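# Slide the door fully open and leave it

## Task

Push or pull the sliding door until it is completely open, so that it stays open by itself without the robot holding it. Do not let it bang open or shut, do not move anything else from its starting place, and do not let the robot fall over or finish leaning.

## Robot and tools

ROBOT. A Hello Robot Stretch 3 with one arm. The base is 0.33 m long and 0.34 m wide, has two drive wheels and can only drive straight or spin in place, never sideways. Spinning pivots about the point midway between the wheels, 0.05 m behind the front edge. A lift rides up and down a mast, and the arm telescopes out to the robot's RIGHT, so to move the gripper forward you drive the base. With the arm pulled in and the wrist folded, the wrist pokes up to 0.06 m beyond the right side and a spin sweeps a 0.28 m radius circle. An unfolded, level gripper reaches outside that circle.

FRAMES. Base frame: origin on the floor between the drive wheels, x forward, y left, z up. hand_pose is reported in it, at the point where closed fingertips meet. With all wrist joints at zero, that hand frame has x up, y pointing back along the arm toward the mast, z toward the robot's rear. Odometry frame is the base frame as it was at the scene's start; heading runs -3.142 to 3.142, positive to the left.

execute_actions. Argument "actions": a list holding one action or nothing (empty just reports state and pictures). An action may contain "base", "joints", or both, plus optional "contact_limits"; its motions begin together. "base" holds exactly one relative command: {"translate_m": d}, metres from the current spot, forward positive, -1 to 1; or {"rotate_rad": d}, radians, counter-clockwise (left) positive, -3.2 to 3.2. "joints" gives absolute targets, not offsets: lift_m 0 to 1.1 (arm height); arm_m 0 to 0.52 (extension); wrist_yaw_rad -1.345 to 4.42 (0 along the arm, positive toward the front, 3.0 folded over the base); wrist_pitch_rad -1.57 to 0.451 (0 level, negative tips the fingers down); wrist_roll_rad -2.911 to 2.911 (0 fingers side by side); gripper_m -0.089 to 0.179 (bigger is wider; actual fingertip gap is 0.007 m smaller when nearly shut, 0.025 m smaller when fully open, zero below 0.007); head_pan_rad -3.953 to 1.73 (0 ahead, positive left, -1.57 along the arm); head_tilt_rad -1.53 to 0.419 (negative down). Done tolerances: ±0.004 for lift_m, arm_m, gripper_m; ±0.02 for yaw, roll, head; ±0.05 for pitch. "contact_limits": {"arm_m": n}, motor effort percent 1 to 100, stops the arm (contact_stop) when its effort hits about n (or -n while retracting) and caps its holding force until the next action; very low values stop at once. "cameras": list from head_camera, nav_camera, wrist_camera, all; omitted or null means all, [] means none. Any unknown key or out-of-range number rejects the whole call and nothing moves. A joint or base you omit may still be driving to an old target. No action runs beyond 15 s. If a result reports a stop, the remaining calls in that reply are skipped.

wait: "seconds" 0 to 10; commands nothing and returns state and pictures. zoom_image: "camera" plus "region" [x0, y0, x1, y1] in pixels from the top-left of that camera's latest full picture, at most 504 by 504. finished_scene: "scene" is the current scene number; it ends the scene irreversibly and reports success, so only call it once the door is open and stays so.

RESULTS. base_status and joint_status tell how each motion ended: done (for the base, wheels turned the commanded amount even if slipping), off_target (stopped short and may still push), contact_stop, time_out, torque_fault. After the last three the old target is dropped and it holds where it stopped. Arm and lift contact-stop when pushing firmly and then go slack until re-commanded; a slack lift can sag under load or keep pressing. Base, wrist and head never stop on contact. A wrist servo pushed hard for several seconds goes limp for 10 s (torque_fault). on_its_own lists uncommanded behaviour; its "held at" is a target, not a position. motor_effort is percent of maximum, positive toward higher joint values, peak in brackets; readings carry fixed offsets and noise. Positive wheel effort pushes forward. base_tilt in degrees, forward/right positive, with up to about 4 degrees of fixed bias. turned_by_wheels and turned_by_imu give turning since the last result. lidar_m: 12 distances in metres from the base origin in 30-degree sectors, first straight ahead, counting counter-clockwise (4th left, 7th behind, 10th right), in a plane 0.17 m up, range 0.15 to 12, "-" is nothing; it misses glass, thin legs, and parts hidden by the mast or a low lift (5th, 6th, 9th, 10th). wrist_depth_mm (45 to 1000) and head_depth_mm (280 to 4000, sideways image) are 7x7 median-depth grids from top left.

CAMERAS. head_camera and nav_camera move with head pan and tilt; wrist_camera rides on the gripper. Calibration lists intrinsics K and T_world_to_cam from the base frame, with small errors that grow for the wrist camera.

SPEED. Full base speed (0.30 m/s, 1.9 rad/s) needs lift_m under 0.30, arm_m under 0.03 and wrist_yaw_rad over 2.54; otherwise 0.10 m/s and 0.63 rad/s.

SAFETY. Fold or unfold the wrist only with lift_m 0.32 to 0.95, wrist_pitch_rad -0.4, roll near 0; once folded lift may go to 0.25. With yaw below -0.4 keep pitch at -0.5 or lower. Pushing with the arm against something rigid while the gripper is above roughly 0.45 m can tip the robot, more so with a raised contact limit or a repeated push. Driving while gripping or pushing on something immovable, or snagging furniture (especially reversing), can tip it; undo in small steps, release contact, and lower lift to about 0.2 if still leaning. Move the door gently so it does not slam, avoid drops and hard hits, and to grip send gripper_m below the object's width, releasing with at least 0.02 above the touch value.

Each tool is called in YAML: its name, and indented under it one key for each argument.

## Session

execute_actions:
  actions: []

Scene clock: 0.00 s.
base_odometry: x=+0.000 y=+0.000 heading=+0.000 (m, m, rad; odometry frame)
turned_by_wheels: +0.000 (rad since the last result)
turned_by_imu: +0.000 (rad since the last result)
base_tilt: forward=-0.1 right=+0.3 (deg)
lidar_m: 0.79 0.85 1.32 2.55 1.46 1.27 1.68 1.51 1.22 1.21 1.04 0.84
head_depth_mm: 755 758 763 768 772 776 776 / 766 772 776 777 784 786 785 / 776 780 782 789 791 794 801 / 785 789 792 797 804 807 809 / 754 742 741 743 751 753 754 / 741 743 748 752 756 765 763 / 750 753 758 764 763 772 776
base_status: not commanded
joint_positions: lift_m=+0.328 arm_m=-0.001 wrist_yaw_rad=+3.093 wrist_pitch_rad=-0.504 wrist_roll_rad=+0.018 gripper_m=+0.037 head_pan_rad=-0.003 head_tilt_rad=+0.004
joint_status: not commanded
motor_effort: left_wheel=+0 right_wheel=+1 lift_m=+22 arm_m=+1 wrist_yaw_rad=+0 wrist_pitch_rad=+5 wrist_roll_rad=+0 gripper_m=+0 head_pan_rad=+0 head_tilt_rad=+1 (%)
hand_pose: x=-0.0108 y=+0.0689 z=+0.3215 quat_wxyz=(+0.195, +0.695, +0.158, +0.674) (m; base frame)
wrist_depth_mm: - - - - - - - / - - - - - - - / 872 880 - 837 871 850 845 / 694 711 703 692 684 685 696 / 584 591 593 579 604 583 579 / 515 530 - - - 500 487 / 451 - - - 440 436 439
pictures: head_camera (sideways: a quarter turn clockwise sets it upright), nav_camera (sideways: a quarter turn counterclockwise sets it upright), wrist_camera
camera_calibration (this result's frames):
head_camera: T_world_to_cam=[[-0.0189344, 0.0164298, -0.999686, 1.32577], [0.0491328, 0.998672, 0.0154826, -0.0207185], [0.998613, -0.0488242, -0.0197166, -0.0215036], [0, 0, 0, 1]] pos_world=[0.0475945, -0.00214109, 1.32525]
nav_camera: T_world_to_cam=[[-0.00767951, -0.0164669, 0.999835, -1.26036], [-0.0174813, -0.999709, -0.0165991, 0.0777097], [0.999818, -0.0176059, 0.00738941, -0.0511177], [0, 0, 0, 1]] pos_world=[0.0427878, 0.0560328, 1.26182]
wrist_camera: T_world_to_cam=[[0.999529, 0.0122358, -0.0281462, 0.0320499], [-0.0129051, -0.664513, -0.747165, 0.316083], [-0.0278457, 0.747176, -0.664042, 0.329924], [0, 0, 0, 1]] pos_world=[-0.0187688, -0.0368622, 0.456152]
Images, in order (width x height): head_camera 896x504, nav_camera 672x504, wrist_camera 644x364.

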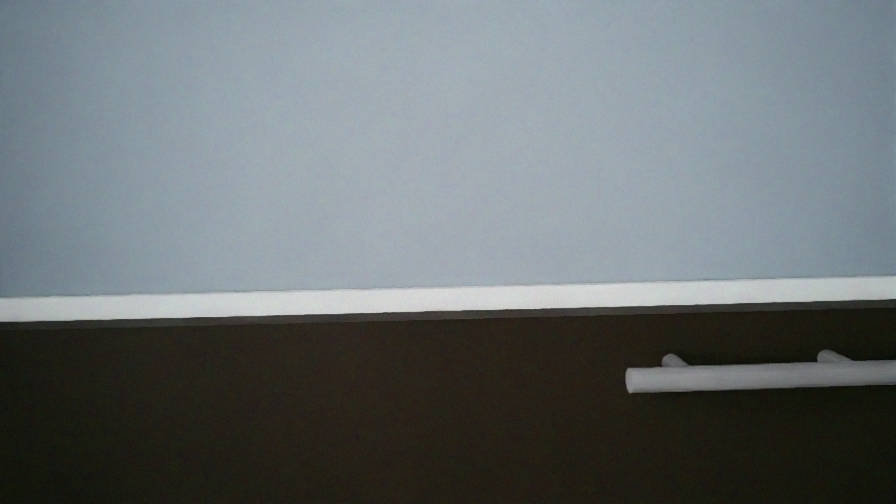

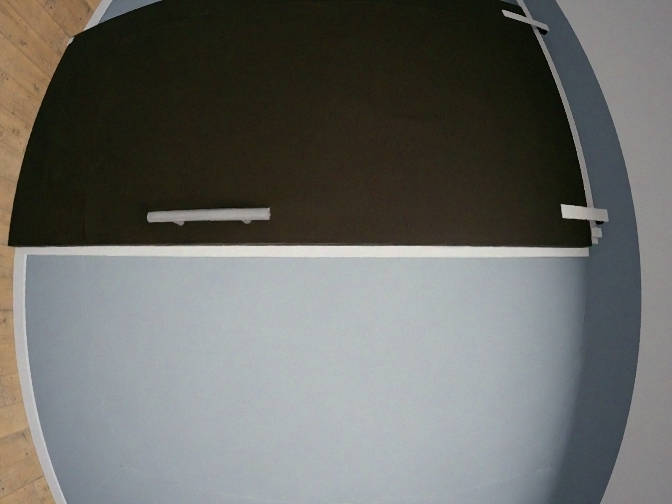

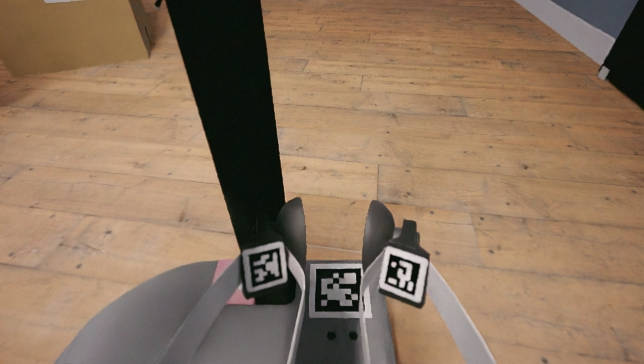

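execute_actions:
  actions:
    - {"base":{"translate_m":0.2},"joints":{"wrist_pitch_rad":-0.4,"head_pan_rad":-1.2,"head_tilt_rad":-0.6}}
  cameras: []

execute_actions:
  actions:
    - {"base":{"rotate_rad":1.39},"joints":{"lift_m":0.9}}
  cameras: []

execute_actions:
  actions:
    - {"base":{"translate_m":0.2},"joints":{"wrist_yaw_rad":0,"gripper_m":0.11,"head_pan_rad":-1.57}}

Scene clock: 9.37 s.
base_odometry: x=+0.200 y=+0.000 heading=+0.000 (m, m, rad; odometry frame)
turned_by_wheels: +0.000 (rad since the last result)
turned_by_imu: +0.000 (rad since the last result)
base_tilt: forward=-0.1 right=+0.3 (deg)
lidar_m: 0.59 0.63 0.99 2.52 1.55 1.45 1.88 1.54 1.25 1.24 0.79 0.65
head_depth_mm: 1044 1136 1254 1392 1565 1452 1236 / 1092 1196 1321 1491 1630 1458 1239 / 1142 1269 1405 1575 1699 1461 1229 / 1118 1229 1371 1551 1682 1448 1238 / 952 1044 1144 1258 1413 1420 1230 / 831 899 977 1063 1167 1284 1244 / 735 788 849 913 987 1077 1166
base_status: done
joint_positions: lift_m=+0.328 arm_m=-0.001 wrist_yaw_rad=+3.093 wrist_pitch_rad=-0.422 wrist_roll_rad=+0.018 gripper_m=+0.037 head_pan_rad=-1.193 head_tilt_rad=-0.592
joint_status: all done
motor_effort: left_wheel=+0(5) right_wheel=+0(6) lift_m=+22(23) arm_m=+1(0) wrist_yaw_rad=+0(0) wrist_pitch_rad=+8(9) wrist_roll_rad=+1(0) gripper_m=+0(1) head_pan_rad=-4(48) head_tilt_rad=-5(44) (%)
hand_pose: x=-0.0103 y=+0.0802 z=+0.3396 quat_wxyz=(+0.166, +0.701, +0.130, +0.681) (m; base frame)
wrist_depth_mm: - - - - - - 847 / - - - - - - 826 / - - - - - - 815 / 804 798 803 792 790 768 750 / 646 650 643 634 677 637 631 / 542 542 - 561 536 542 542 / 469 - - - 470 471 460
pictures: none
No camera images: the call's "cameras" was empty. Leave "cameras" out to get every camera's image.

Scene clock: 15.40 s.
base_odometry: x=+0.200 y=+0.000 heading=+1.390 (m, m, rad; odometry frame)
turned_by_wheels: +1.390 (rad since the last result)
turned_by_imu: +1.390 (rad since the last result)
base_tilt: forward=-0.1 right=+0.3 (deg)
lidar_m: 2.31 1.79 1.55 1.45 1.80 1.30 1.25 0.93 0.67 0.60 0.59 0.80
head_depth_mm: 502 552 610 685 780 903 - / 515 571 634 711 812 936 - / 487 548 615 706 825 972 - / 489 538 576 651 797 949 1150 / 505 561 631 721 840 1008 1184 / 521 581 656 752 891 1077 1228 / 540 603 685 791 937 1155 1232
base_status: done
joint_positions: lift_m=+0.900 arm_m=-0.001 wrist_yaw_rad=+3.093 wrist_pitch_rad=-0.421 wrist_roll_rad=+0.018 gripper_m=+0.037 head_pan_rad=-1.193 head_tilt_rad=-0.592
joint_status: all done
motor_effort: left_wheel=-1(6) right_wheel=+3(8) lift_m=+28(29) arm_m=+0(0) wrist_yaw_rad=+0(0) wrist_pitch_rad=+7(8) wrist_roll_rad=+0(1) gripper_m=-1(1) head_pan_rad=-4(3) head_tilt_rad=-5(5) (%)
hand_pose: x=-0.0103 y=+0.0803 z=+0.9117 quat_wxyz=(+0.166, +0.701, +0.129, +0.682) (m; base frame)
wrist_depth_mm: - - - - - - - / - - - - - - - / - - - - - - - / - - - - - - - / - - - - - - - / - - - - - - - / - - - - - - -
pictures: none
No camera images: the call's "cameras" was empty. Leave "cameras" out to get every camera's image.

Scene clock: 18.50 s.
base_odometry: x=+0.236 y=+0.197 heading=+1.390 (m, m, rad; odometry frame)
turned_by_wheels: +0.000 (rad since the last result)
turned_by_imu: +0.000 (rad since the last result)
base_tilt: forward=-0.1 right=+0.3 (deg)
lidar_m: 2.31 2.23 1.42 1.43 1.82 1.51 1.44 0.92 0.66 0.57 0.59 0.80
head_depth_mm: 523 579 650 740 858 - - / 521 577 647 739 849 980 - / 507 561 632 732 826 - - / 458 508 549 621 730 - 1125 / 456 505 566 642 729 881 1083 / 455 502 562 638 736 873 1073 / 452 501 559 635 732 863 1060
base_status: done
joint_positions: lift_m=+0.900 arm_m=-0.001 wrist_yaw_rad=+0.002 wrist_pitch_rad=-0.421 wrist_roll_rad=+0.018 gripper_m=+0.110 head_pan_rad=-1.563 head_tilt_rad=-0.592
joint_status: all done
motor_effort: left_wheel=-1(2) right_wheel=+3(8) lift_m=+28(28) arm_m=+0(0) wrist_yaw_rad=-2(1) wrist_pitch_rad=+7(7) wrist_roll_rad=+0(0) gripper_m=+0(80) head_pan_rad=-3(28) head_tilt_rad=-4(4) (%)
hand_pose: x=-0.0211 y=-0.3676 z=+0.9117 quat_wxyz=(+0.686, +0.147, -0.697, -0.149) (m; base frame)
wrist_depth_mm: 301 300 296 288 351 345 342 / 332 330 326 316 379 379 381 / 373 370 361 348 430 417 417 / 417 407 405 404 481 467 466 / 479 477 469 462 548 529 540 / 569 549 546 532 628 592 606 / 667 660 648 668 756 745 716
pictures: head_camera (sideways: a quarter turn clockwise sets it upright), nav_camera (sideways: a quarter turn counterclockwise sets it upright), wrist_camera
camera_calibration (this result's frames):
head_camera: T_world_to_cam=[[0.0117755, 0.577215, -0.816507, 1.08638], [0.999159, -0.0388574, -0.0130599, 0.0106464], [-0.0392657, -0.815667, -0.577187, 0.710354], [0, 0, 0, 1]] pos_world=[0.00446245, -0.0472468, 1.29718]
nav_camera: T_world_to_cam=[[-0.0120689, -0.555279, 0.831576, -1.04055], [-0.999896, 0.0132859, -0.0056402, 0.0694263], [-0.00791632, -0.831558, -0.555382, 0.687476], [0, 0, 0, 1]] pos_world=[0.062303, -0.00704319, 1.2475]
wrist_camera: T_world_to_cam=[[-0.997613, -0.0651423, -0.0229236, -0.0110902], [-0.0207462, 0.599319, -0.800241, 0.979689], [0.0658681, -0.797855, -0.59924, 0.422668], [0, 0, 0, 1]] pos_world=[-0.0185793, -0.250641, 1.03701]
Images, in order (width x height): head_camera 896x504, nav_camera 672x504, wrist_camera 644x364.

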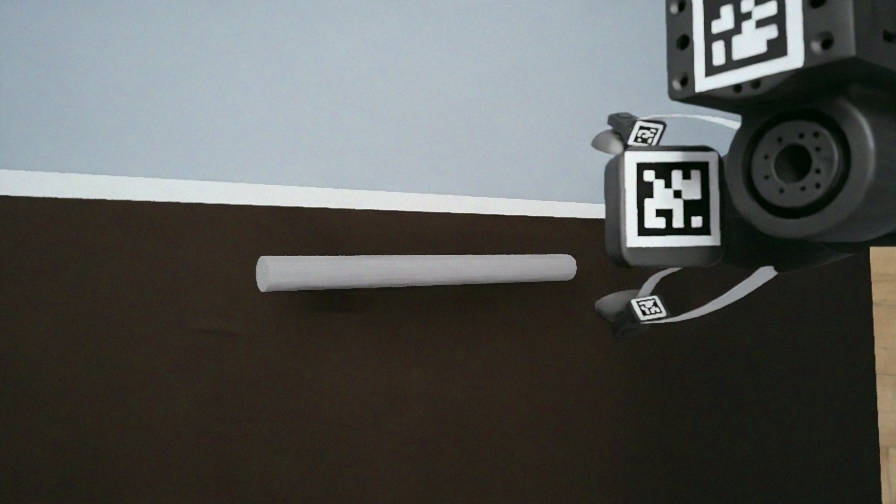

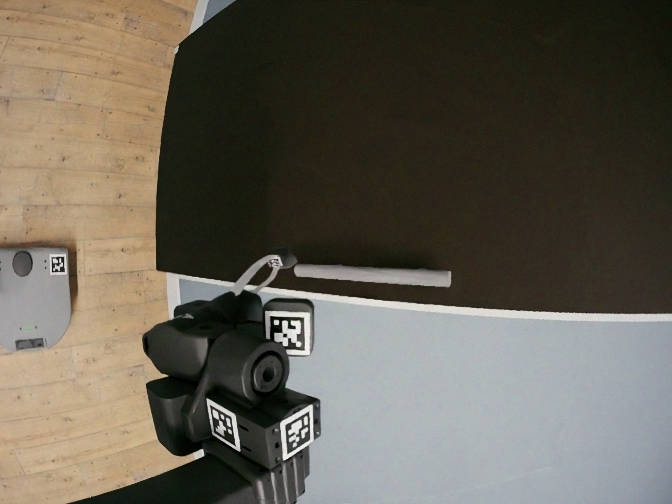

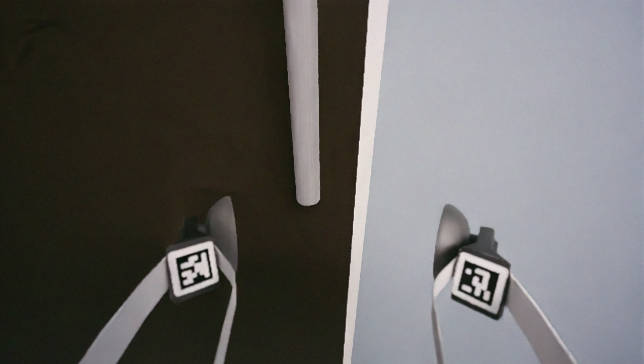

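execute_actions:
  actions:
    - {"base":{"rotate_rad":0.03},"joints":{"arm_m":0.165}}
  cameras: ["wrist_camera"]

execute_actions:
  actions:
    - {"base":{"translate_m":0.45},"joints":{"gripper_m":0.05,"head_pan_rad":-0.8,"head_tilt_rad":0.4}}

Scene clock: 24.70 s.
base_odometry: x=+0.236 y=+0.197 heading=+1.420 (m, m, rad; odometry frame)
turned_by_wheels: +0.030 (rad since the last result)
turned_by_imu: +0.029 (rad since the last result)
base_tilt: forward=-0.2 right=+0.3 (deg)
lidar_m: 2.32 2.24 1.41 1.43 1.82 1.49 1.45 0.89 0.66 0.57 0.59 0.82
head_depth_mm: 519 574 646 - - 1006 1179 / 517 574 642 - - 1006 1168 / 472 532 605 - - 998 1180 / 458 507 517 621 765 888 1088 / 458 507 568 639 746 885 1085 / 456 504 565 642 739 883 1081 / 456 504 565 641 743 875 1078
base_status: done
joint_positions: lift_m=+0.900 arm_m=+0.165 wrist_yaw_rad=+0.001 wrist_pitch_rad=-0.421 wrist_roll_rad=+0.018 gripper_m=+0.110 head_pan_rad=-1.563 head_tilt_rad=-0.593
joint_status: all done
motor_effort: left_wheel=-2(7) right_wheel=+3(8) lift_m=+29(28) arm_m=+4(6) wrist_yaw_rad=-1(1) wrist_pitch_rad=+7(7) wrist_roll_rad=+1(0) gripper_m=-1(0) head_pan_rad=-3(4) head_tilt_rad=-4(4) (%)
hand_pose: x=-0.0214 y=-0.5337 z=+0.9117 quat_wxyz=(+0.685, +0.147, -0.697, -0.149) (m; base frame)
wrist_depth_mm: 146 144 137 81 140 193 190 / 162 159 153 89 154 211 208 / 180 177 170 99 174 233 229 / 205 201 193 111 251 261 255 / 237 229 219 128 287 290 290 / 279 273 268 149 345 334 333 / 342 326 316 278 416 414 388
pictures: wrist_camera
camera_calibration (this result's frames):
wrist_camera: T_world_to_cam=[[-0.997686, -0.0640147, -0.0229233, -0.0215625], [-0.0200688, 0.59934, -0.800243, 1.07925], [0.0649662, -0.797931, -0.599237, 0.290106], [0, 0, 0, 1]] pos_world=[-0.0187004, -0.416735, 1.03701]
Images, in order (width x height): wrist_camera 644x364.

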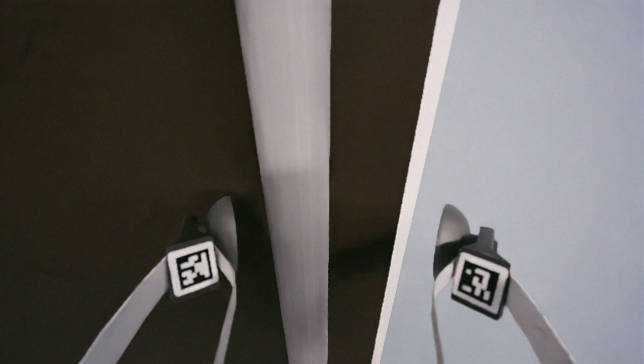

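Scene clock: 30.87 s.
base_odometry: x=+0.304 y=+0.642 heading=+1.420 (m, m, rad; odometry frame)
turned_by_wheels: +0.000 (rad since the last result)
turned_by_imu: -0.056 (rad since the last result)
base_tilt: forward=-0.1 right=+0.4 (deg)
lidar_m: 1.87 1.92 1.21 1.27 1.48 2.00 1.89 0.92 0.77 0.55 0.57 0.76
head_depth_mm: 672 633 602 571 545 520 497 / 734 691 653 617 584 556 531 / 835 757 710 670 633 600 570 / 1023 841 784 733 691 650 616 / 1152 953 871 810 758 713 669 / 1231 1174 982 905 837 784 733 / 1238 1393 1237 1142 951 873 810
base_status: done
joint_positions: lift_m=+0.900 arm_m=+0.165 wrist_yaw_rad=-0.211 wrist_pitch_rad=-0.417 wrist_roll_rad=+0.017 gripper_m=+0.050 head_pan_rad=-0.807 head_tilt_rad=+0.383
joint_status: all done
on_its_own: wrist_yaw_rad is held at -0.211, not at your +0.000, by its stall guard, which is not easing now
motor_effort: left_wheel=+1(21) right_wheel=+0(54) lift_m=+27(28) arm_m=+1(4) wrist_yaw_rad=+0(71) wrist_pitch_rad=+6(7) wrist_roll_rad=+1(1) gripper_m=-1(78) head_pan_rad=+4(45) head_tilt_rad=+11(61) (%)
hand_pose: x=-0.0686 y=-0.5295 z=+0.9126 quat_wxyz=(+0.667, +0.071, -0.709, -0.219) (m; base frame)
wrist_depth_mm: 114 119 126 72 137 - - / 125 130 137 79 155 - 381 / 136 142 151 88 176 - 390 / 149 158 168 100 - - 399 / 165 176 184 113 - 579 419 / 188 200 226 133 - 581 492 / 212 226 257 165 - 574 660
pictures: head_camera (sideways: a quarter turn clockwise sets it upright), nav_camera (sideways: a quarter turn counterclockwise sets it upright), wrist_camera
camera_calibration (this result's frames):
head_camera: T_world_to_cam=[[0.255642, -0.243093, -0.93571, 1.24129], [0.746778, 0.664331, 0.0314348, -0.0457538], [0.613979, -0.706803, 0.351367, -0.50235], [0, 0, 0, 1]] pos_world=[0.0252752, -0.0229191, 1.33943]
nav_camera: T_world_to_cam=[[-0.272872, 0.2609, 0.925998, -1.1631], [-0.726824, -0.68651, -0.0207553, 0.0874569], [0.630292, -0.678701, 0.376958, -0.530097], [0, 0, 0, 1]] pos_world=[0.0803039, 0.00371586, 1.27867]
wrist_camera: T_world_to_cam=[[-0.988901, 0.146974, -0.0217407, 0.0427951], [0.104947, 0.587425, -0.802445, 1.08077], [-0.105168, -0.79582, -0.59633, 0.283883], [0, 0, 0, 1]] pos_world=[-0.0412485, -0.415244, 1.03748]
Images, in order (width x height): head_camera 896x504, nav_camera 672x504, wrist_camera 644x364.

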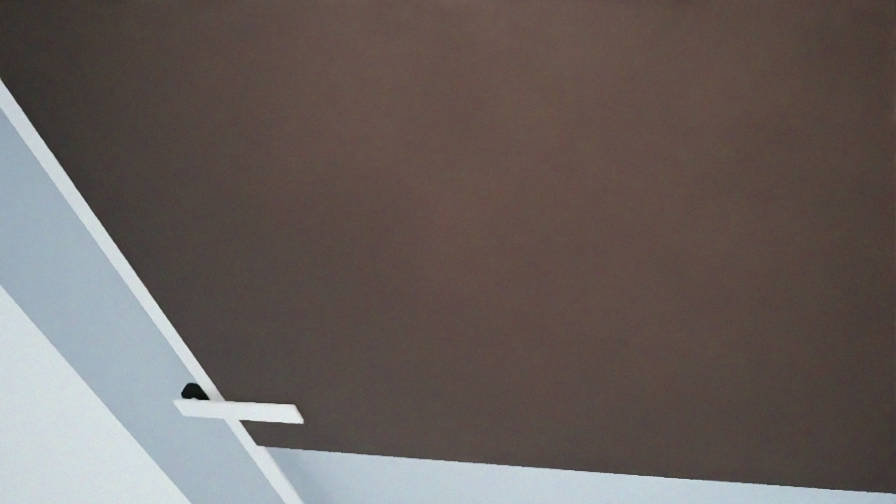

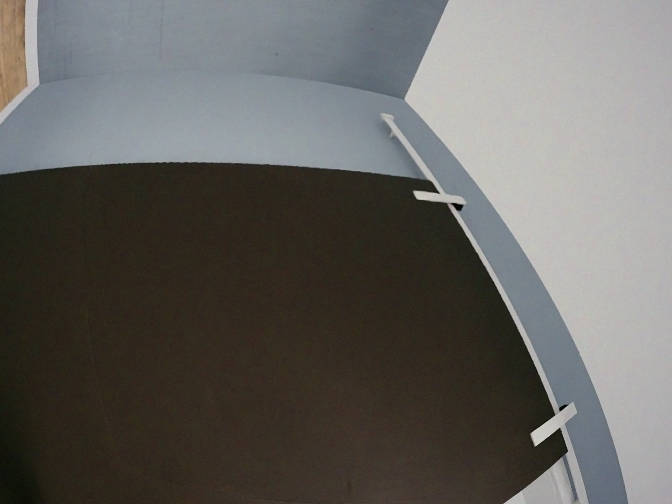

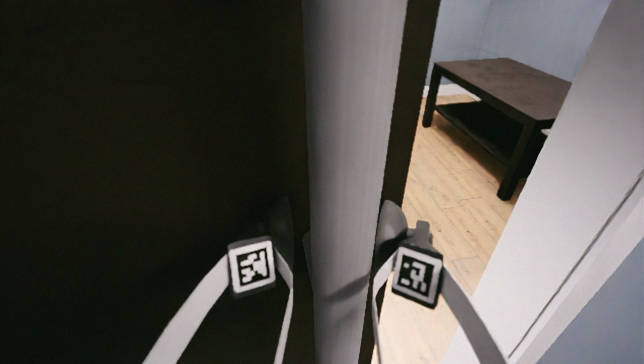

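execute_actions:
  actions:
    - {"base":{"translate_m":-0.08},"joints":{"gripper_m":0.11,"wrist_yaw_rad":0.01,"arm_m":0.155}}
  cameras: []

execute_actions:
  actions:
    - {"base":{"rotate_rad":0.08}}
  cameras: []

execute_actions:
  actions:
    - {"base":{"translate_m":0.35},"joints":{"gripper_m":0.05}}

Scene clock: 37.00 s.
base_odometry: x=+0.292 y=+0.562 heading=+1.420 (m, m, rad; odometry frame)
turned_by_wheels: +0.000 (rad since the last result)
turned_by_imu: -0.001 (rad since the last result)
base_tilt: forward=-0.1 right=+0.3 (deg)
lidar_m: 1.95 1.95 1.23 1.36 1.95 1.91 1.81 0.93 0.73 0.56 0.57 0.76
head_depth_mm: 673 638 604 574 547 524 499 / 741 694 658 621 589 559 533 / 848 766 716 677 638 604 572 / 1030 844 787 739 696 654 620 / 1158 961 875 815 758 717 674 / 1237 1191 986 910 842 789 735 / 1233 1387 1146 1033 949 880 818
base_status: done
joint_positions: lift_m=+0.900 arm_m=+0.155 wrist_yaw_rad=+0.008 wrist_pitch_rad=-0.417 wrist_roll_rad=+0.017 gripper_m=+0.110 head_pan_rad=-0.807 head_tilt_rad=+0.383
joint_status: all done
motor_effort: left_wheel=+1(5) right_wheel=+0(5) lift_m=+27(27) arm_m=-2(3) wrist_yaw_rad=+2(8) wrist_pitch_rad=+6(6) wrist_roll_rad=+1(1) gripper_m=+0(80) head_pan_rad=+4(3) head_tilt_rad=+11(10) (%)
hand_pose: x=-0.0197 y=-0.5248 z=+0.9126 quat_wxyz=(+0.687, +0.148, -0.697, -0.145) (m; base frame)
wrist_depth_mm: 140 140 78 138 - - - / 154 153 85 151 - - - / 172 170 94 168 - - - / 192 191 107 189 - - 403 / 220 217 118 210 - - 403 / 257 253 142 250 - 527 402 / 308 304 287 296 - 663 409
pictures: none
No camera images: the call's "cameras" was empty. Leave "cameras" out to get every camera's image.

Scene clock: 37.87 s.
base_odometry: x=+0.292 y=+0.562 heading=+1.500 (m, m, rad; odometry frame)
turned_by_wheels: +0.080 (rad since the last result)
turned_by_imu: +0.080 (rad since the last result)
base_tilt: forward=-0.1 right=+0.3 (deg)
lidar_m: 1.95 1.96 1.24 1.46 1.99 1.86 1.81 0.85 0.73 0.56 0.59 0.83
head_depth_mm: 694 658 626 596 571 545 523 / 774 727 685 652 620 592 563 / 958 806 760 716 679 646 612 / 1105 912 850 798 748 705 669 / 1208 1133 960 895 841 784 742 / 1233 1372 1103 1023 944 885 824 / 1231 1515 1453 1339 1221 1126 1045
base_status: done
joint_positions: lift_m=+0.900 arm_m=+0.155 wrist_yaw_rad=+0.009 wrist_pitch_rad=-0.417 wrist_roll_rad=+0.017 gripper_m=+0.110 head_pan_rad=-0.807 head_tilt_rad=+0.383
joint_status: not commanded
motor_effort: left_wheel=-1(5) right_wheel=+3(8) lift_m=+27(27) arm_m=-3(2) wrist_yaw_rad=+1(2) wrist_pitch_rad=+6(6) wrist_roll_rad=+1(1) gripper_m=+1(0) head_pan_rad=+3(3) head_tilt_rad=+11(11) (%)
hand_pose: x=-0.0195 y=-0.5248 z=+0.9126 quat_wxyz=(+0.687, +0.148, -0.697, -0.145) (m; base frame)
wrist_depth_mm: 148 145 141 78 127 - - / 164 160 155 85 140 - - / 183 179 173 95 157 - - / 209 203 192 107 177 - - / 243 231 219 122 201 - - / 287 276 266 142 249 - 466 / 358 330 318 176 991 - 464
pictures: none
No camera images: the call's "cameras" was empty. Leave "cameras" out to get every camera's image.

Scene clock: 42.43 s.
base_odometry: x=+0.317 y=+0.912 heading=+1.499 (m, m, rad; odometry frame)
turned_by_wheels: +0.000 (rad since the last result)
turned_by_imu: -0.076 (rad since the last result)
base_tilt: forward=-0.2 right=+0.3 (deg)
lidar_m: 1.60 1.65 1.34 1.15 1.96 2.27 2.16 0.96 1.01 0.55 0.57 0.75
head_depth_mm: 663 628 595 565 541 515 492 / 730 685 647 613 582 551 527 / 827 754 708 666 628 597 566 / 1018 836 779 728 686 648 611 / 1145 952 864 808 754 707 664 / 1239 1160 977 900 835 779 729 / 1225 1391 1249 1134 952 868 807
base_status: done
joint_positions: lift_m=+0.900 arm_m=+0.155 wrist_yaw_rad=-0.150 wrist_pitch_rad=-0.417 wrist_roll_rad=+0.017 gripper_m=+0.050 head_pan_rad=-0.806 head_tilt_rad=+0.383
joint_status: all done
on_its_own: wrist_yaw_rad is held at -0.142, not at your +0.010, by its stall guard, which is not easing now
motor_effort: left_wheel=-1(21) right_wheel=+5(58) lift_m=+27(27) arm_m=-1(3) wrist_yaw_rad=+8(68) wrist_pitch_rad=+6(6) wrist_roll_rad=+1(1) gripper_m=-2(82) head_pan_rad=+4(4) head_tilt_rad=+10(11) (%)
hand_pose: x=-0.0552 y=-0.5221 z=+0.9125 quat_wxyz=(+0.673, +0.093, -0.706, -0.199) (m; base frame)
wrist_depth_mm: 120 123 128 128 73 - - / 132 135 141 140 81 - - / 144 149 155 154 94 - - / 159 165 173 171 189 - - / 179 186 191 160 210 - - / 204 214 237 223 256 - - / 235 244 269 259 - - 727
pictures: head_camera (sideways: a quarter turn clockwise sets it upright), nav_camera (sideways: a quarter turn counterclockwise sets it upright), wrist_camera
camera_calibration (this result's frames):
head_camera: T_world_to_cam=[[0.255697, -0.243042, -0.935708, 1.24128], [0.746636, 0.664489, 0.031435, -0.0457532], [0.614128, -0.706672, 0.351371, -0.502356], [0, 0, 0, 1]] pos_world=[0.02528, -0.0229149, 1.33943]
nav_camera: T_world_to_cam=[[-0.272931, 0.260846, 0.925996, -1.1631], [-0.726678, -0.686665, -0.0207553, 0.087456], [0.630435, -0.678566, 0.376963, -0.530104], [0, 0, 0, 1]] pos_world=[0.0803032, 0.00373153, 1.27867]
wrist_camera: T_world_to_cam=[[-0.996043, 0.086291, -0.0212792, 0.022525], [0.0685202, 0.593094, -0.802212, 1.07572], [-0.0566031, -0.800496, -0.59666, 0.291635], [0, 0, 0, 1]] pos_world=[-0.034765, -0.406492, 1.03744]
Images, in order (width x height): head_camera 896x504, nav_camera 672x504, wrist_camera 644x364.

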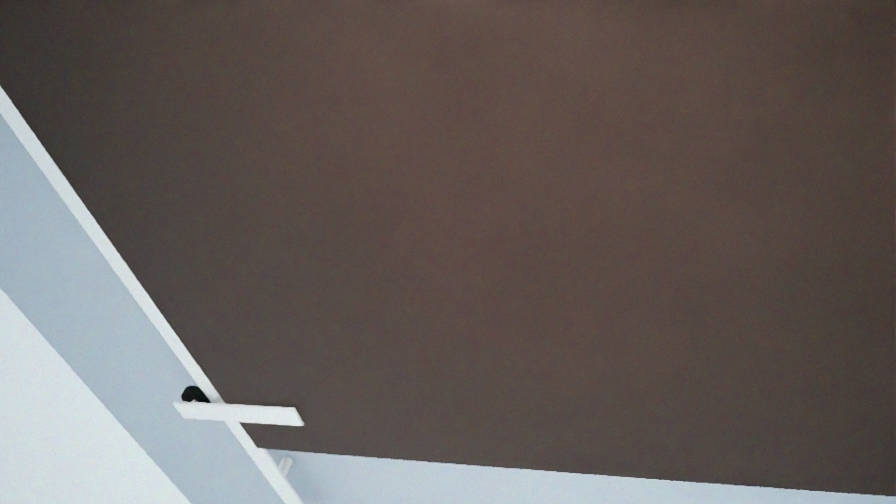

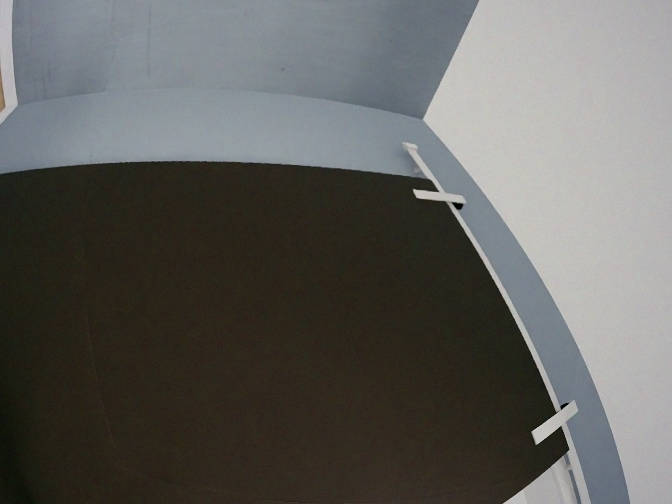

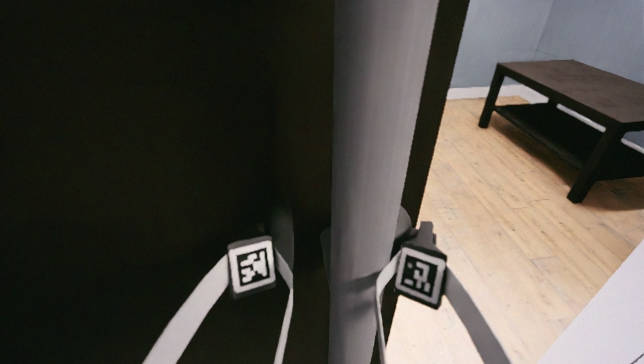

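execute_actions:
  actions:
    - {"base":{"translate_m":-0.08},"joints":{"gripper_m":0.11,"wrist_yaw_rad":0.0}}
  cameras: []

execute_actions:
  actions:
    - {"base":{"rotate_rad":0.08}}
  cameras: []

execute_actions:
  actions:
    - {"base":{"translate_m":0.3},"joints":{"gripper_m":0.05,"head_pan_rad":-0.65}}

Scene clock: 48.20 s.
base_odometry: x=+0.312 y=+0.832 heading=+1.500 (m, m, rad; odometry frame)
turned_by_wheels: +0.000 (rad since the last result)
turned_by_imu: -0.001 (rad since the last result)
base_tilt: forward=-0.1 right=+0.3 (deg)
lidar_m: 1.68 1.73 1.28 1.15 1.96 2.18 2.08 0.90 0.91 0.55 0.57 0.76
head_depth_mm: 669 631 601 570 542 519 495 / 731 687 650 616 584 556 529 / 832 759 711 666 631 601 569 / 1021 841 783 733 690 652 617 / 1150 956 870 810 757 711 669 / 1230 1174 983 909 841 783 735 / 1234 1394 1137 1031 945 873 809
base_status: done
joint_positions: lift_m=+0.900 arm_m=+0.155 wrist_yaw_rad=+0.014 wrist_pitch_rad=-0.422 wrist_roll_rad=+0.017 gripper_m=+0.110 head_pan_rad=-0.806 head_tilt_rad=+0.383
joint_status: all done
on_its_own: wrist_yaw_rad is at rest, and its effort (-14) is outside its rest range (-12 to +12)
motor_effort: left_wheel=+4(8) right_wheel=-9(10) lift_m=+27(27) arm_m=+1(1) wrist_yaw_rad=-14(22) wrist_pitch_rad=+8(10) wrist_roll_rad=+1(1) gripper_m=-4(77) head_pan_rad=+3(3) head_tilt_rad=+10(9) (%)
hand_pose: x=-0.0184 y=-0.5238 z=+0.9114 quat_wxyz=(+0.687, +0.152, -0.696, -0.145) (m; base frame)
wrist_depth_mm: 137 133 74 133 - - - / 150 149 81 146 - - - / 167 165 89 163 - - - / 189 187 100 183 - - - / 217 213 113 208 - - - / 254 253 135 241 - - - / 305 302 276 287 - - -
pictures: none
No camera images: the call's "cameras" was empty. Leave "cameras" out to get every camera's image.

Scene clock: 49.53 s.
base_odometry: x=+0.312 y=+0.832 heading=+1.580 (m, m, rad; odometry frame)
turned_by_wheels: +0.080 (rad since the last result)
turned_by_imu: +0.080 (rad since the last result)
base_tilt: forward=-0.1 right=+0.3 (deg)
lidar_m: 1.68 1.76 1.17 1.16 1.54 2.13 2.08 0.90 0.97 0.55 0.58 0.82
head_depth_mm: 689 653 620 592 566 541 517 / 768 719 680 646 614 584 559 / 942 800 752 711 674 642 609 / 1099 903 842 790 743 702 665 / 1212 1120 956 894 834 780 735 / 1238 1374 1101 1019 944 876 822 / 1235 1504 1469 1346 1226 1132 1052
base_status: done
joint_positions: lift_m=+0.900 arm_m=+0.155 wrist_yaw_rad=+0.001 wrist_pitch_rad=-0.422 wrist_roll_rad=+0.017 gripper_m=+0.110 head_pan_rad=-0.806 head_tilt_rad=+0.383
joint_status: not commanded
motor_effort: left_wheel=-1(8) right_wheel=+3(9) lift_m=+27(27) arm_m=+0(0) wrist_yaw_rad=-1(13) wrist_pitch_rad=+8(8) wrist_roll_rad=+1(1) gripper_m=+0(3) head_pan_rad=+4(4) head_tilt_rad=+11(11) (%)
hand_pose: x=-0.0212 y=-0.5239 z=+0.9115 quat_wxyz=(+0.686, +0.148, -0.697, -0.149) (m; base frame)
wrist_depth_mm: 142 139 135 69 125 - - / 157 154 149 76 138 - - / 175 172 166 85 153 - - / 201 193 187 96 175 - - / 232 222 210 111 199 - - / 277 266 255 130 240 - - / 346 321 308 272 - - -
pictures: none
No camera images: the call's "cameras" was empty. Leave "cameras" out to get every camera's image.

Scene clock: 54.27 s.
base_odometry: x=+0.309 y=+1.132 heading=+1.579 (m, m, rad; odometry frame)
turned_by_wheels: +0.000 (rad since the last result)
turned_by_imu: -0.121 (rad since the last result)
base_tilt: forward=-0.1 right=+0.3 (deg)
lidar_m: 1.40 1.43 1.71 1.14 1.95 2.51 2.37 1.12 2.22 0.54 0.55 0.72
head_depth_mm: 681 647 615 589 561 538 516 / 760 717 681 645 615 585 559 / 948 804 755 712 677 642 610 / 1101 914 848 798 751 709 671 / 1205 1094 978 901 849 796 745 / 1233 1389 1271 1168 1089 1013 944 / 1225 1529 1534 1398 1269 1172 1088
base_status: done
joint_positions: lift_m=+0.900 arm_m=+0.155 wrist_yaw_rad=-0.197 wrist_pitch_rad=-0.426 wrist_roll_rad=+0.016 gripper_m=+0.050 head_pan_rad=-0.656 head_tilt_rad=+0.383
joint_status: all done
on_its_own: wrist_yaw_rad is held at -0.189, not at your +0.000, by its stall guard, which is not easing now
motor_effort: left_wheel=-1(15) right_wheel=+6(45) lift_m=+26(27) arm_m=+3(3) wrist_yaw_rad=+8(62) wrist_pitch_rad=+9(9) wrist_roll_rad=+1(1) gripper_m=-3(85) head_pan_rad=+4(21) head_tilt_rad=+11(11) (%)
hand_pose: x=-0.0652 y=-0.5188 z=+0.9106 quat_wxyz=(+0.667, +0.079, -0.708, -0.218) (m; base frame)
wrist_depth_mm: 113 117 124 128 72 - - / 122 127 136 139 80 - - / 134 139 149 153 91 - - / 147 155 167 169 196 - - / 163 174 183 156 - - - / 183 197 227 220 259 - - / 209 225 258 256 - - 910
pictures: head_camera (sideways: a quarter turn clockwise sets it upright), nav_camera (sideways: a quarter turn counterclockwise sets it upright), wrist_camera
camera_calibration (this result's frames):
head_camera: T_world_to_cam=[[0.289165, -0.202133, -0.935695, 1.24106], [0.638979, 0.768582, 0.0314363, -0.0450982], [0.712804, -0.60698, 0.351405, -0.503003], [0, 0, 0, 1]] pos_world=[0.0284872, -0.0197914, 1.33943]
nav_camera: T_world_to_cam=[[-0.308865, 0.217162, 0.925982, -1.16286], [-0.615932, -0.787526, -0.0207556, 0.0867808], [0.724728, -0.576752, 0.376996, -0.530723], [0, 0, 0, 1]] pos_world=[0.0789136, 0.0147753, 1.27867]
wrist_camera: T_world_to_cam=[[-0.990951, 0.132464, -0.0216746, 0.0368527], [0.0971241, 0.596175, -0.796958, 1.07159], [-0.0926462, -0.791852, -0.603645, 0.301086], [0, 0, 0, 1]] pos_world=[-0.0396634, -0.40532, 1.03656]
Images, in order (width x height): head_camera 896x504, nav_camera 672x504, wrist_camera 644x364.

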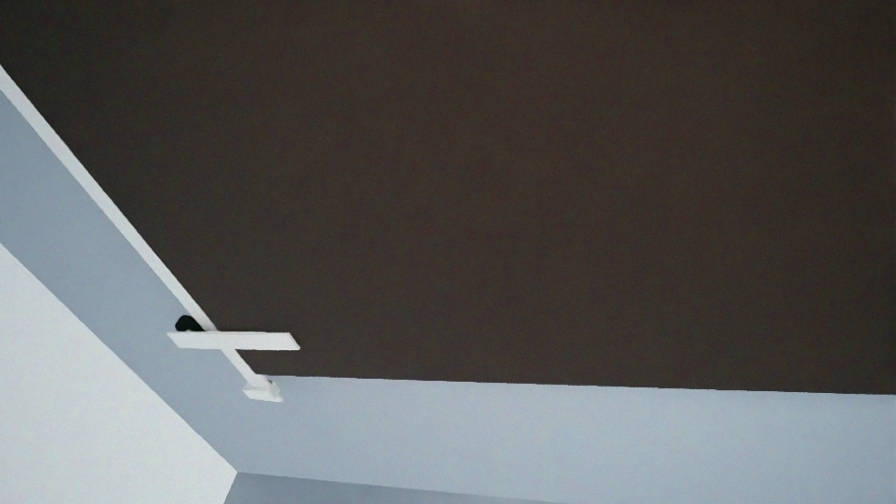

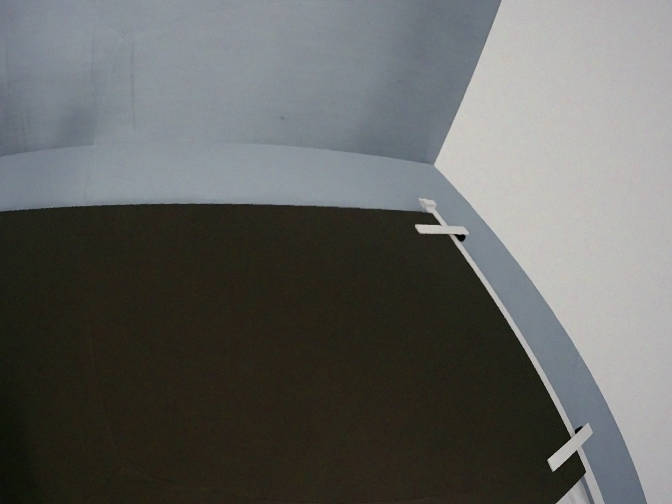

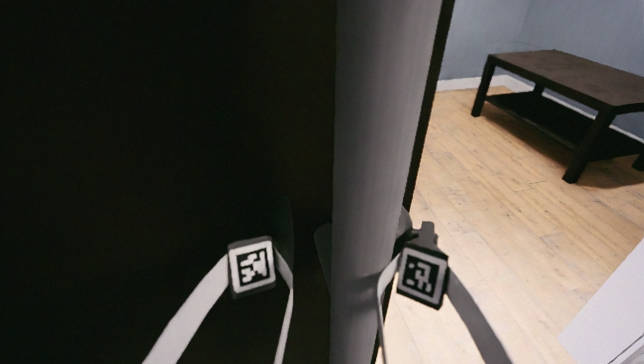

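execute_actions:
  actions:
    - {"base":{"translate_m":-0.09},"joints":{"gripper_m":0.14,"wrist_yaw_rad":0.01,"arm_m":0.145}}
  cameras: []

execute_actions:
  actions:
    - {"base":{"rotate_rad":0.11}}
  cameras: []

execute_actions:
  actions:
    - {"base":{"translate_m":0.19},"joints":{"gripper_m":0.05}}
  cameras: ["head_camera","wrist_camera"]

Scene clock: 60.70 s.
base_odometry: x=+0.310 y=+1.042 heading=+1.580 (m, m, rad; odometry frame)
turned_by_wheels: +0.000 (rad since the last result)
turned_by_imu: -0.001 (rad since the last result)
base_tilt: forward=-0.2 right=+0.3 (deg)
lidar_m: 1.49 1.52 1.65 1.13 1.94 2.43 2.27 1.05 1.12 0.55 0.56 0.73
head_depth_mm: 690 656 624 598 571 545 522 / 775 726 686 653 623 593 568 / 966 814 765 724 683 650 619 / 1119 921 863 810 762 721 682 / 1215 1153 984 917 857 804 759 / 1239 1404 1166 1061 984 913 850 / 1225 1529 1573 1416 1301 1181 1099
base_status: done
joint_positions: lift_m=+0.900 arm_m=+0.145 wrist_yaw_rad=+0.008 wrist_pitch_rad=-0.422 wrist_roll_rad=+0.016 gripper_m=+0.140 head_pan_rad=-0.656 head_tilt_rad=+0.383
joint_status: all done
motor_effort: left_wheel=+2(9) right_wheel=+0(12) lift_m=+26(27) arm_m=-2(6) wrist_yaw_rad=+2(23) wrist_pitch_rad=+7(9) wrist_roll_rad=+1(1) gripper_m=-1(82) head_pan_rad=+4(3) head_tilt_rad=+11(10) (%)
hand_pose: x=-0.0197 y=-0.5142 z=+0.9115 quat_wxyz=(+0.687, +0.150, -0.696, -0.147) (m; base frame)
wrist_depth_mm: 138 136 80 139 - - - / 151 151 86 153 - - - / 167 168 96 170 - - - / 188 189 108 191 - - - / 214 215 121 218 - - - / 249 255 146 255 - - - / 290 299 285 317 - - -
pictures: none
No camera images: the call's "cameras" was empty. Leave "cameras" out to get every camera's image.

Scene clock: 61.67 s.
base_odometry: x=+0.310 y=+1.042 heading=+1.689 (m, m, rad; odometry frame)
turned_by_wheels: +0.110 (rad since the last result)
turned_by_imu: +0.110 (rad since the last result)
base_tilt: forward=-0.2 right=+0.3 (deg)
lidar_m: 1.49 1.56 1.32 1.14 2.00 2.34 2.17 1.04 2.78 0.55 0.57 0.80
head_depth_mm: 729 696 665 638 614 588 567 / 891 788 746 711 679 652 622 / 1077 898 852 802 766 727 695 / 1209 1139 990 928 869 825 783 / 1236 1402 1167 1084 1010 952 894 / 1236 1538 1623 1483 1371 1271 1173 / 1233 1550 1663 1569 1475 1378 1311
base_status: done
joint_positions: lift_m=+0.900 arm_m=+0.145 wrist_yaw_rad=+0.009 wrist_pitch_rad=-0.422 wrist_roll_rad=+0.016 gripper_m=+0.140 head_pan_rad=-0.656 head_tilt_rad=+0.383
joint_status: not commanded
motor_effort: left_wheel=-1(5) right_wheel=+3(8) lift_m=+26(26) arm_m=-2(2) wrist_yaw_rad=+1(2) wrist_pitch_rad=+7(8) wrist_roll_rad=+1(1) gripper_m=-1(2) head_pan_rad=+4(3) head_tilt_rad=+10(11) (%)
hand_pose: x=-0.0195 y=-0.5142 z=+0.9116 quat_wxyz=(+0.687, +0.150, -0.696, -0.146) (m; base frame)
wrist_depth_mm: 146 143 140 135 72 133 - / 162 158 154 148 79 - - / 183 176 171 163 89 - - / 207 201 193 184 102 - - / 240 229 220 208 194 - - / 285 278 261 240 236 - - / 358 340 308 285 306 - -
pictures: none
No camera images: the call's "cameras" was empty. Leave "cameras" out to get every camera's image.

Scene clock: 65.03 s.
base_odometry: x=+0.288 y=+1.230 heading=+1.689 (m, m, rad; odometry frame)
turned_by_wheels: +0.000 (rad since the last result)
turned_by_imu: -0.075 (rad since the last result)
base_tilt: forward=-0.1 right=+0.3 (deg)
lidar_m: 1.31 1.34 1.55 1.15 1.48 2.59 2.46 1.20 2.90 0.54 0.56 0.74
head_depth_mm: 694 661 631 602 576 554 531 / 789 738 699 663 632 605 580 / 987 831 786 741 702 666 636 / 1147 962 890 837 781 742 704 / 1238 1237 1029 964 894 838 788 / 1234 1444 1377 1264 1156 1087 1014 / 1227 1526 1487 1394 1305 1226 1159
base_status: done
joint_positions: lift_m=+0.900 arm_m=+0.145 wrist_yaw_rad=-0.065 wrist_pitch_rad=-0.417 wrist_roll_rad=+0.016 gripper_m=+0.050 head_pan_rad=-0.656 head_tilt_rad=+0.383
joint_status: all done
on_its_own: wrist_yaw_rad is held at -0.064, not at your +0.010, by its stall guard, which is not easing now
motor_effort: left_wheel=+1(25) right_wheel=+0(59) lift_m=+26(26) arm_m=-2(3) wrist_yaw_rad=+2(73) wrist_pitch_rad=+6(7) wrist_roll_rad=+1(1) gripper_m=-1(94) head_pan_rad=+3(3) head_tilt_rad=+10(11) (%)
hand_pose: x=-0.0362 y=-0.5142 z=+0.9126 quat_wxyz=(+0.681, +0.123, -0.701, -0.170) (m; base frame)
wrist_depth_mm: 128 130 132 79 75 - - / 141 143 145 88 144 - - / 155 156 160 98 162 - - / 174 176 179 109 185 - - / 196 200 201 120 - - - / 224 229 245 227 265 - - / 267 270 282 266 - - -
pictures: head_camera (sideways: a quarter turn clockwise sets it upright), wrist_camera
camera_calibration (this result's frames):
head_camera: T_world_to_cam=[[0.289227, -0.202113, -0.935681, 1.24104], [0.638862, 0.768679, 0.0314379, -0.0450995], [0.712884, -0.606863, 0.351445, -0.503054], [0, 0, 0, 1]] pos_world=[0.0284889, -0.019787, 1.33943]
wrist_camera: T_world_to_cam=[[-0.999781, 0.0012331, -0.0209117, -0.00346875], [0.0175135, 0.59691, -0.802117, 1.06978], [0.0114933, -0.802307, -0.596801, 0.300703], [0, 0, 0, 1]] pos_world=[-0.0256597, -0.397305, 1.03748]
Images, in order (width x height): head_camera 896x504, wrist_camera 644x364.

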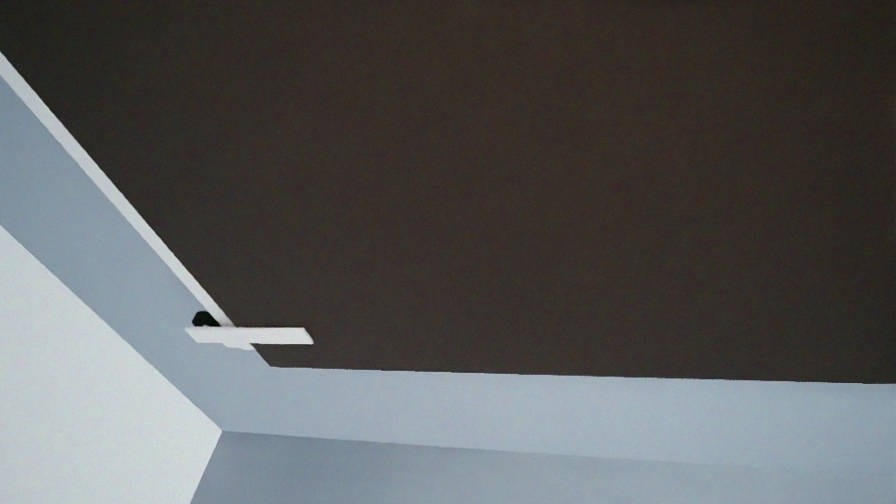

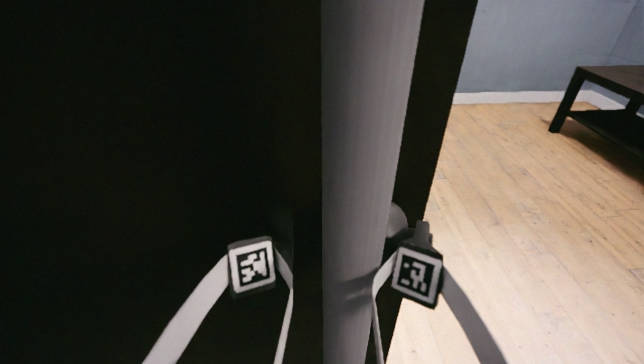

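Same appearance as the end stop in scene 1; wrist unloaded.

execute_actions:
  actions:
    - {"joints":{"gripper_m":0.09}}
  cameras: []

finished_scene:
  scene: 2

Scene clock: 68.03 s.
base_odometry: x=+0.288 y=+1.230 heading=+1.689 (m, m, rad; odometry frame)
turned_by_wheels: +0.000 (rad since the last result)
turned_by_imu: -0.001 (rad since the last result)
base_tilt: forward=-0.2 right=+0.3 (deg)
lidar_m: 1.31 1.34 1.55 1.15 1.48 2.58 2.45 1.20 2.90 0.54 0.56 0.74
head_depth_mm: 693 662 631 604 579 551 531 / 790 737 697 664 633 605 579 / 989 832 783 742 701 669 635 / 1142 958 890 838 786 743 703 / 1242 1229 1030 958 891 836 789 / 1235 1448 1374 1269 1164 1083 1010 / 1227 1520 1485 1395 1305 1234 1155
base_status: not commanded
joint_positions: lift_m=+0.900 arm_m=+0.145 wrist_yaw_rad=-0.065 wrist_pitch_rad=-0.417 wrist_roll_rad=+0.016 gripper_m=+0.090 head_pan_rad=-0.656 head_tilt_rad=+0.383
joint_status: all done
on_its_own: wrist_yaw_rad is held at -0.064, not at your +0.010, by its stall guard, which is not easing now
motor_effort: left_wheel=+1(1) right_wheel=+0(0) lift_m=+26(26) arm_m=-2(2) wrist_yaw_rad=+1(2) wrist_pitch_rad=+6(6) wrist_roll_rad=+1(1) gripper_m=+0(80) head_pan_rad=+4(3) head_tilt_rad=+12(11) (%)
hand_pose: x=-0.0362 y=-0.5142 z=+0.9126 quat_wxyz=(+0.681, +0.123, -0.701, -0.170) (m; base frame)
wrist_depth_mm: 128 130 132 80 75 - - / 141 142 145 88 145 - - / 155 158 161 98 163 - - / 173 175 180 110 188 - - / 196 200 201 197 207 - - / 225 229 245 228 247 - - / 265 271 281 266 - - -
pictures: none
No camera images: the call's "cameras" was empty. Leave "cameras" out to get every camera's image.

The scene is finished: the task was done.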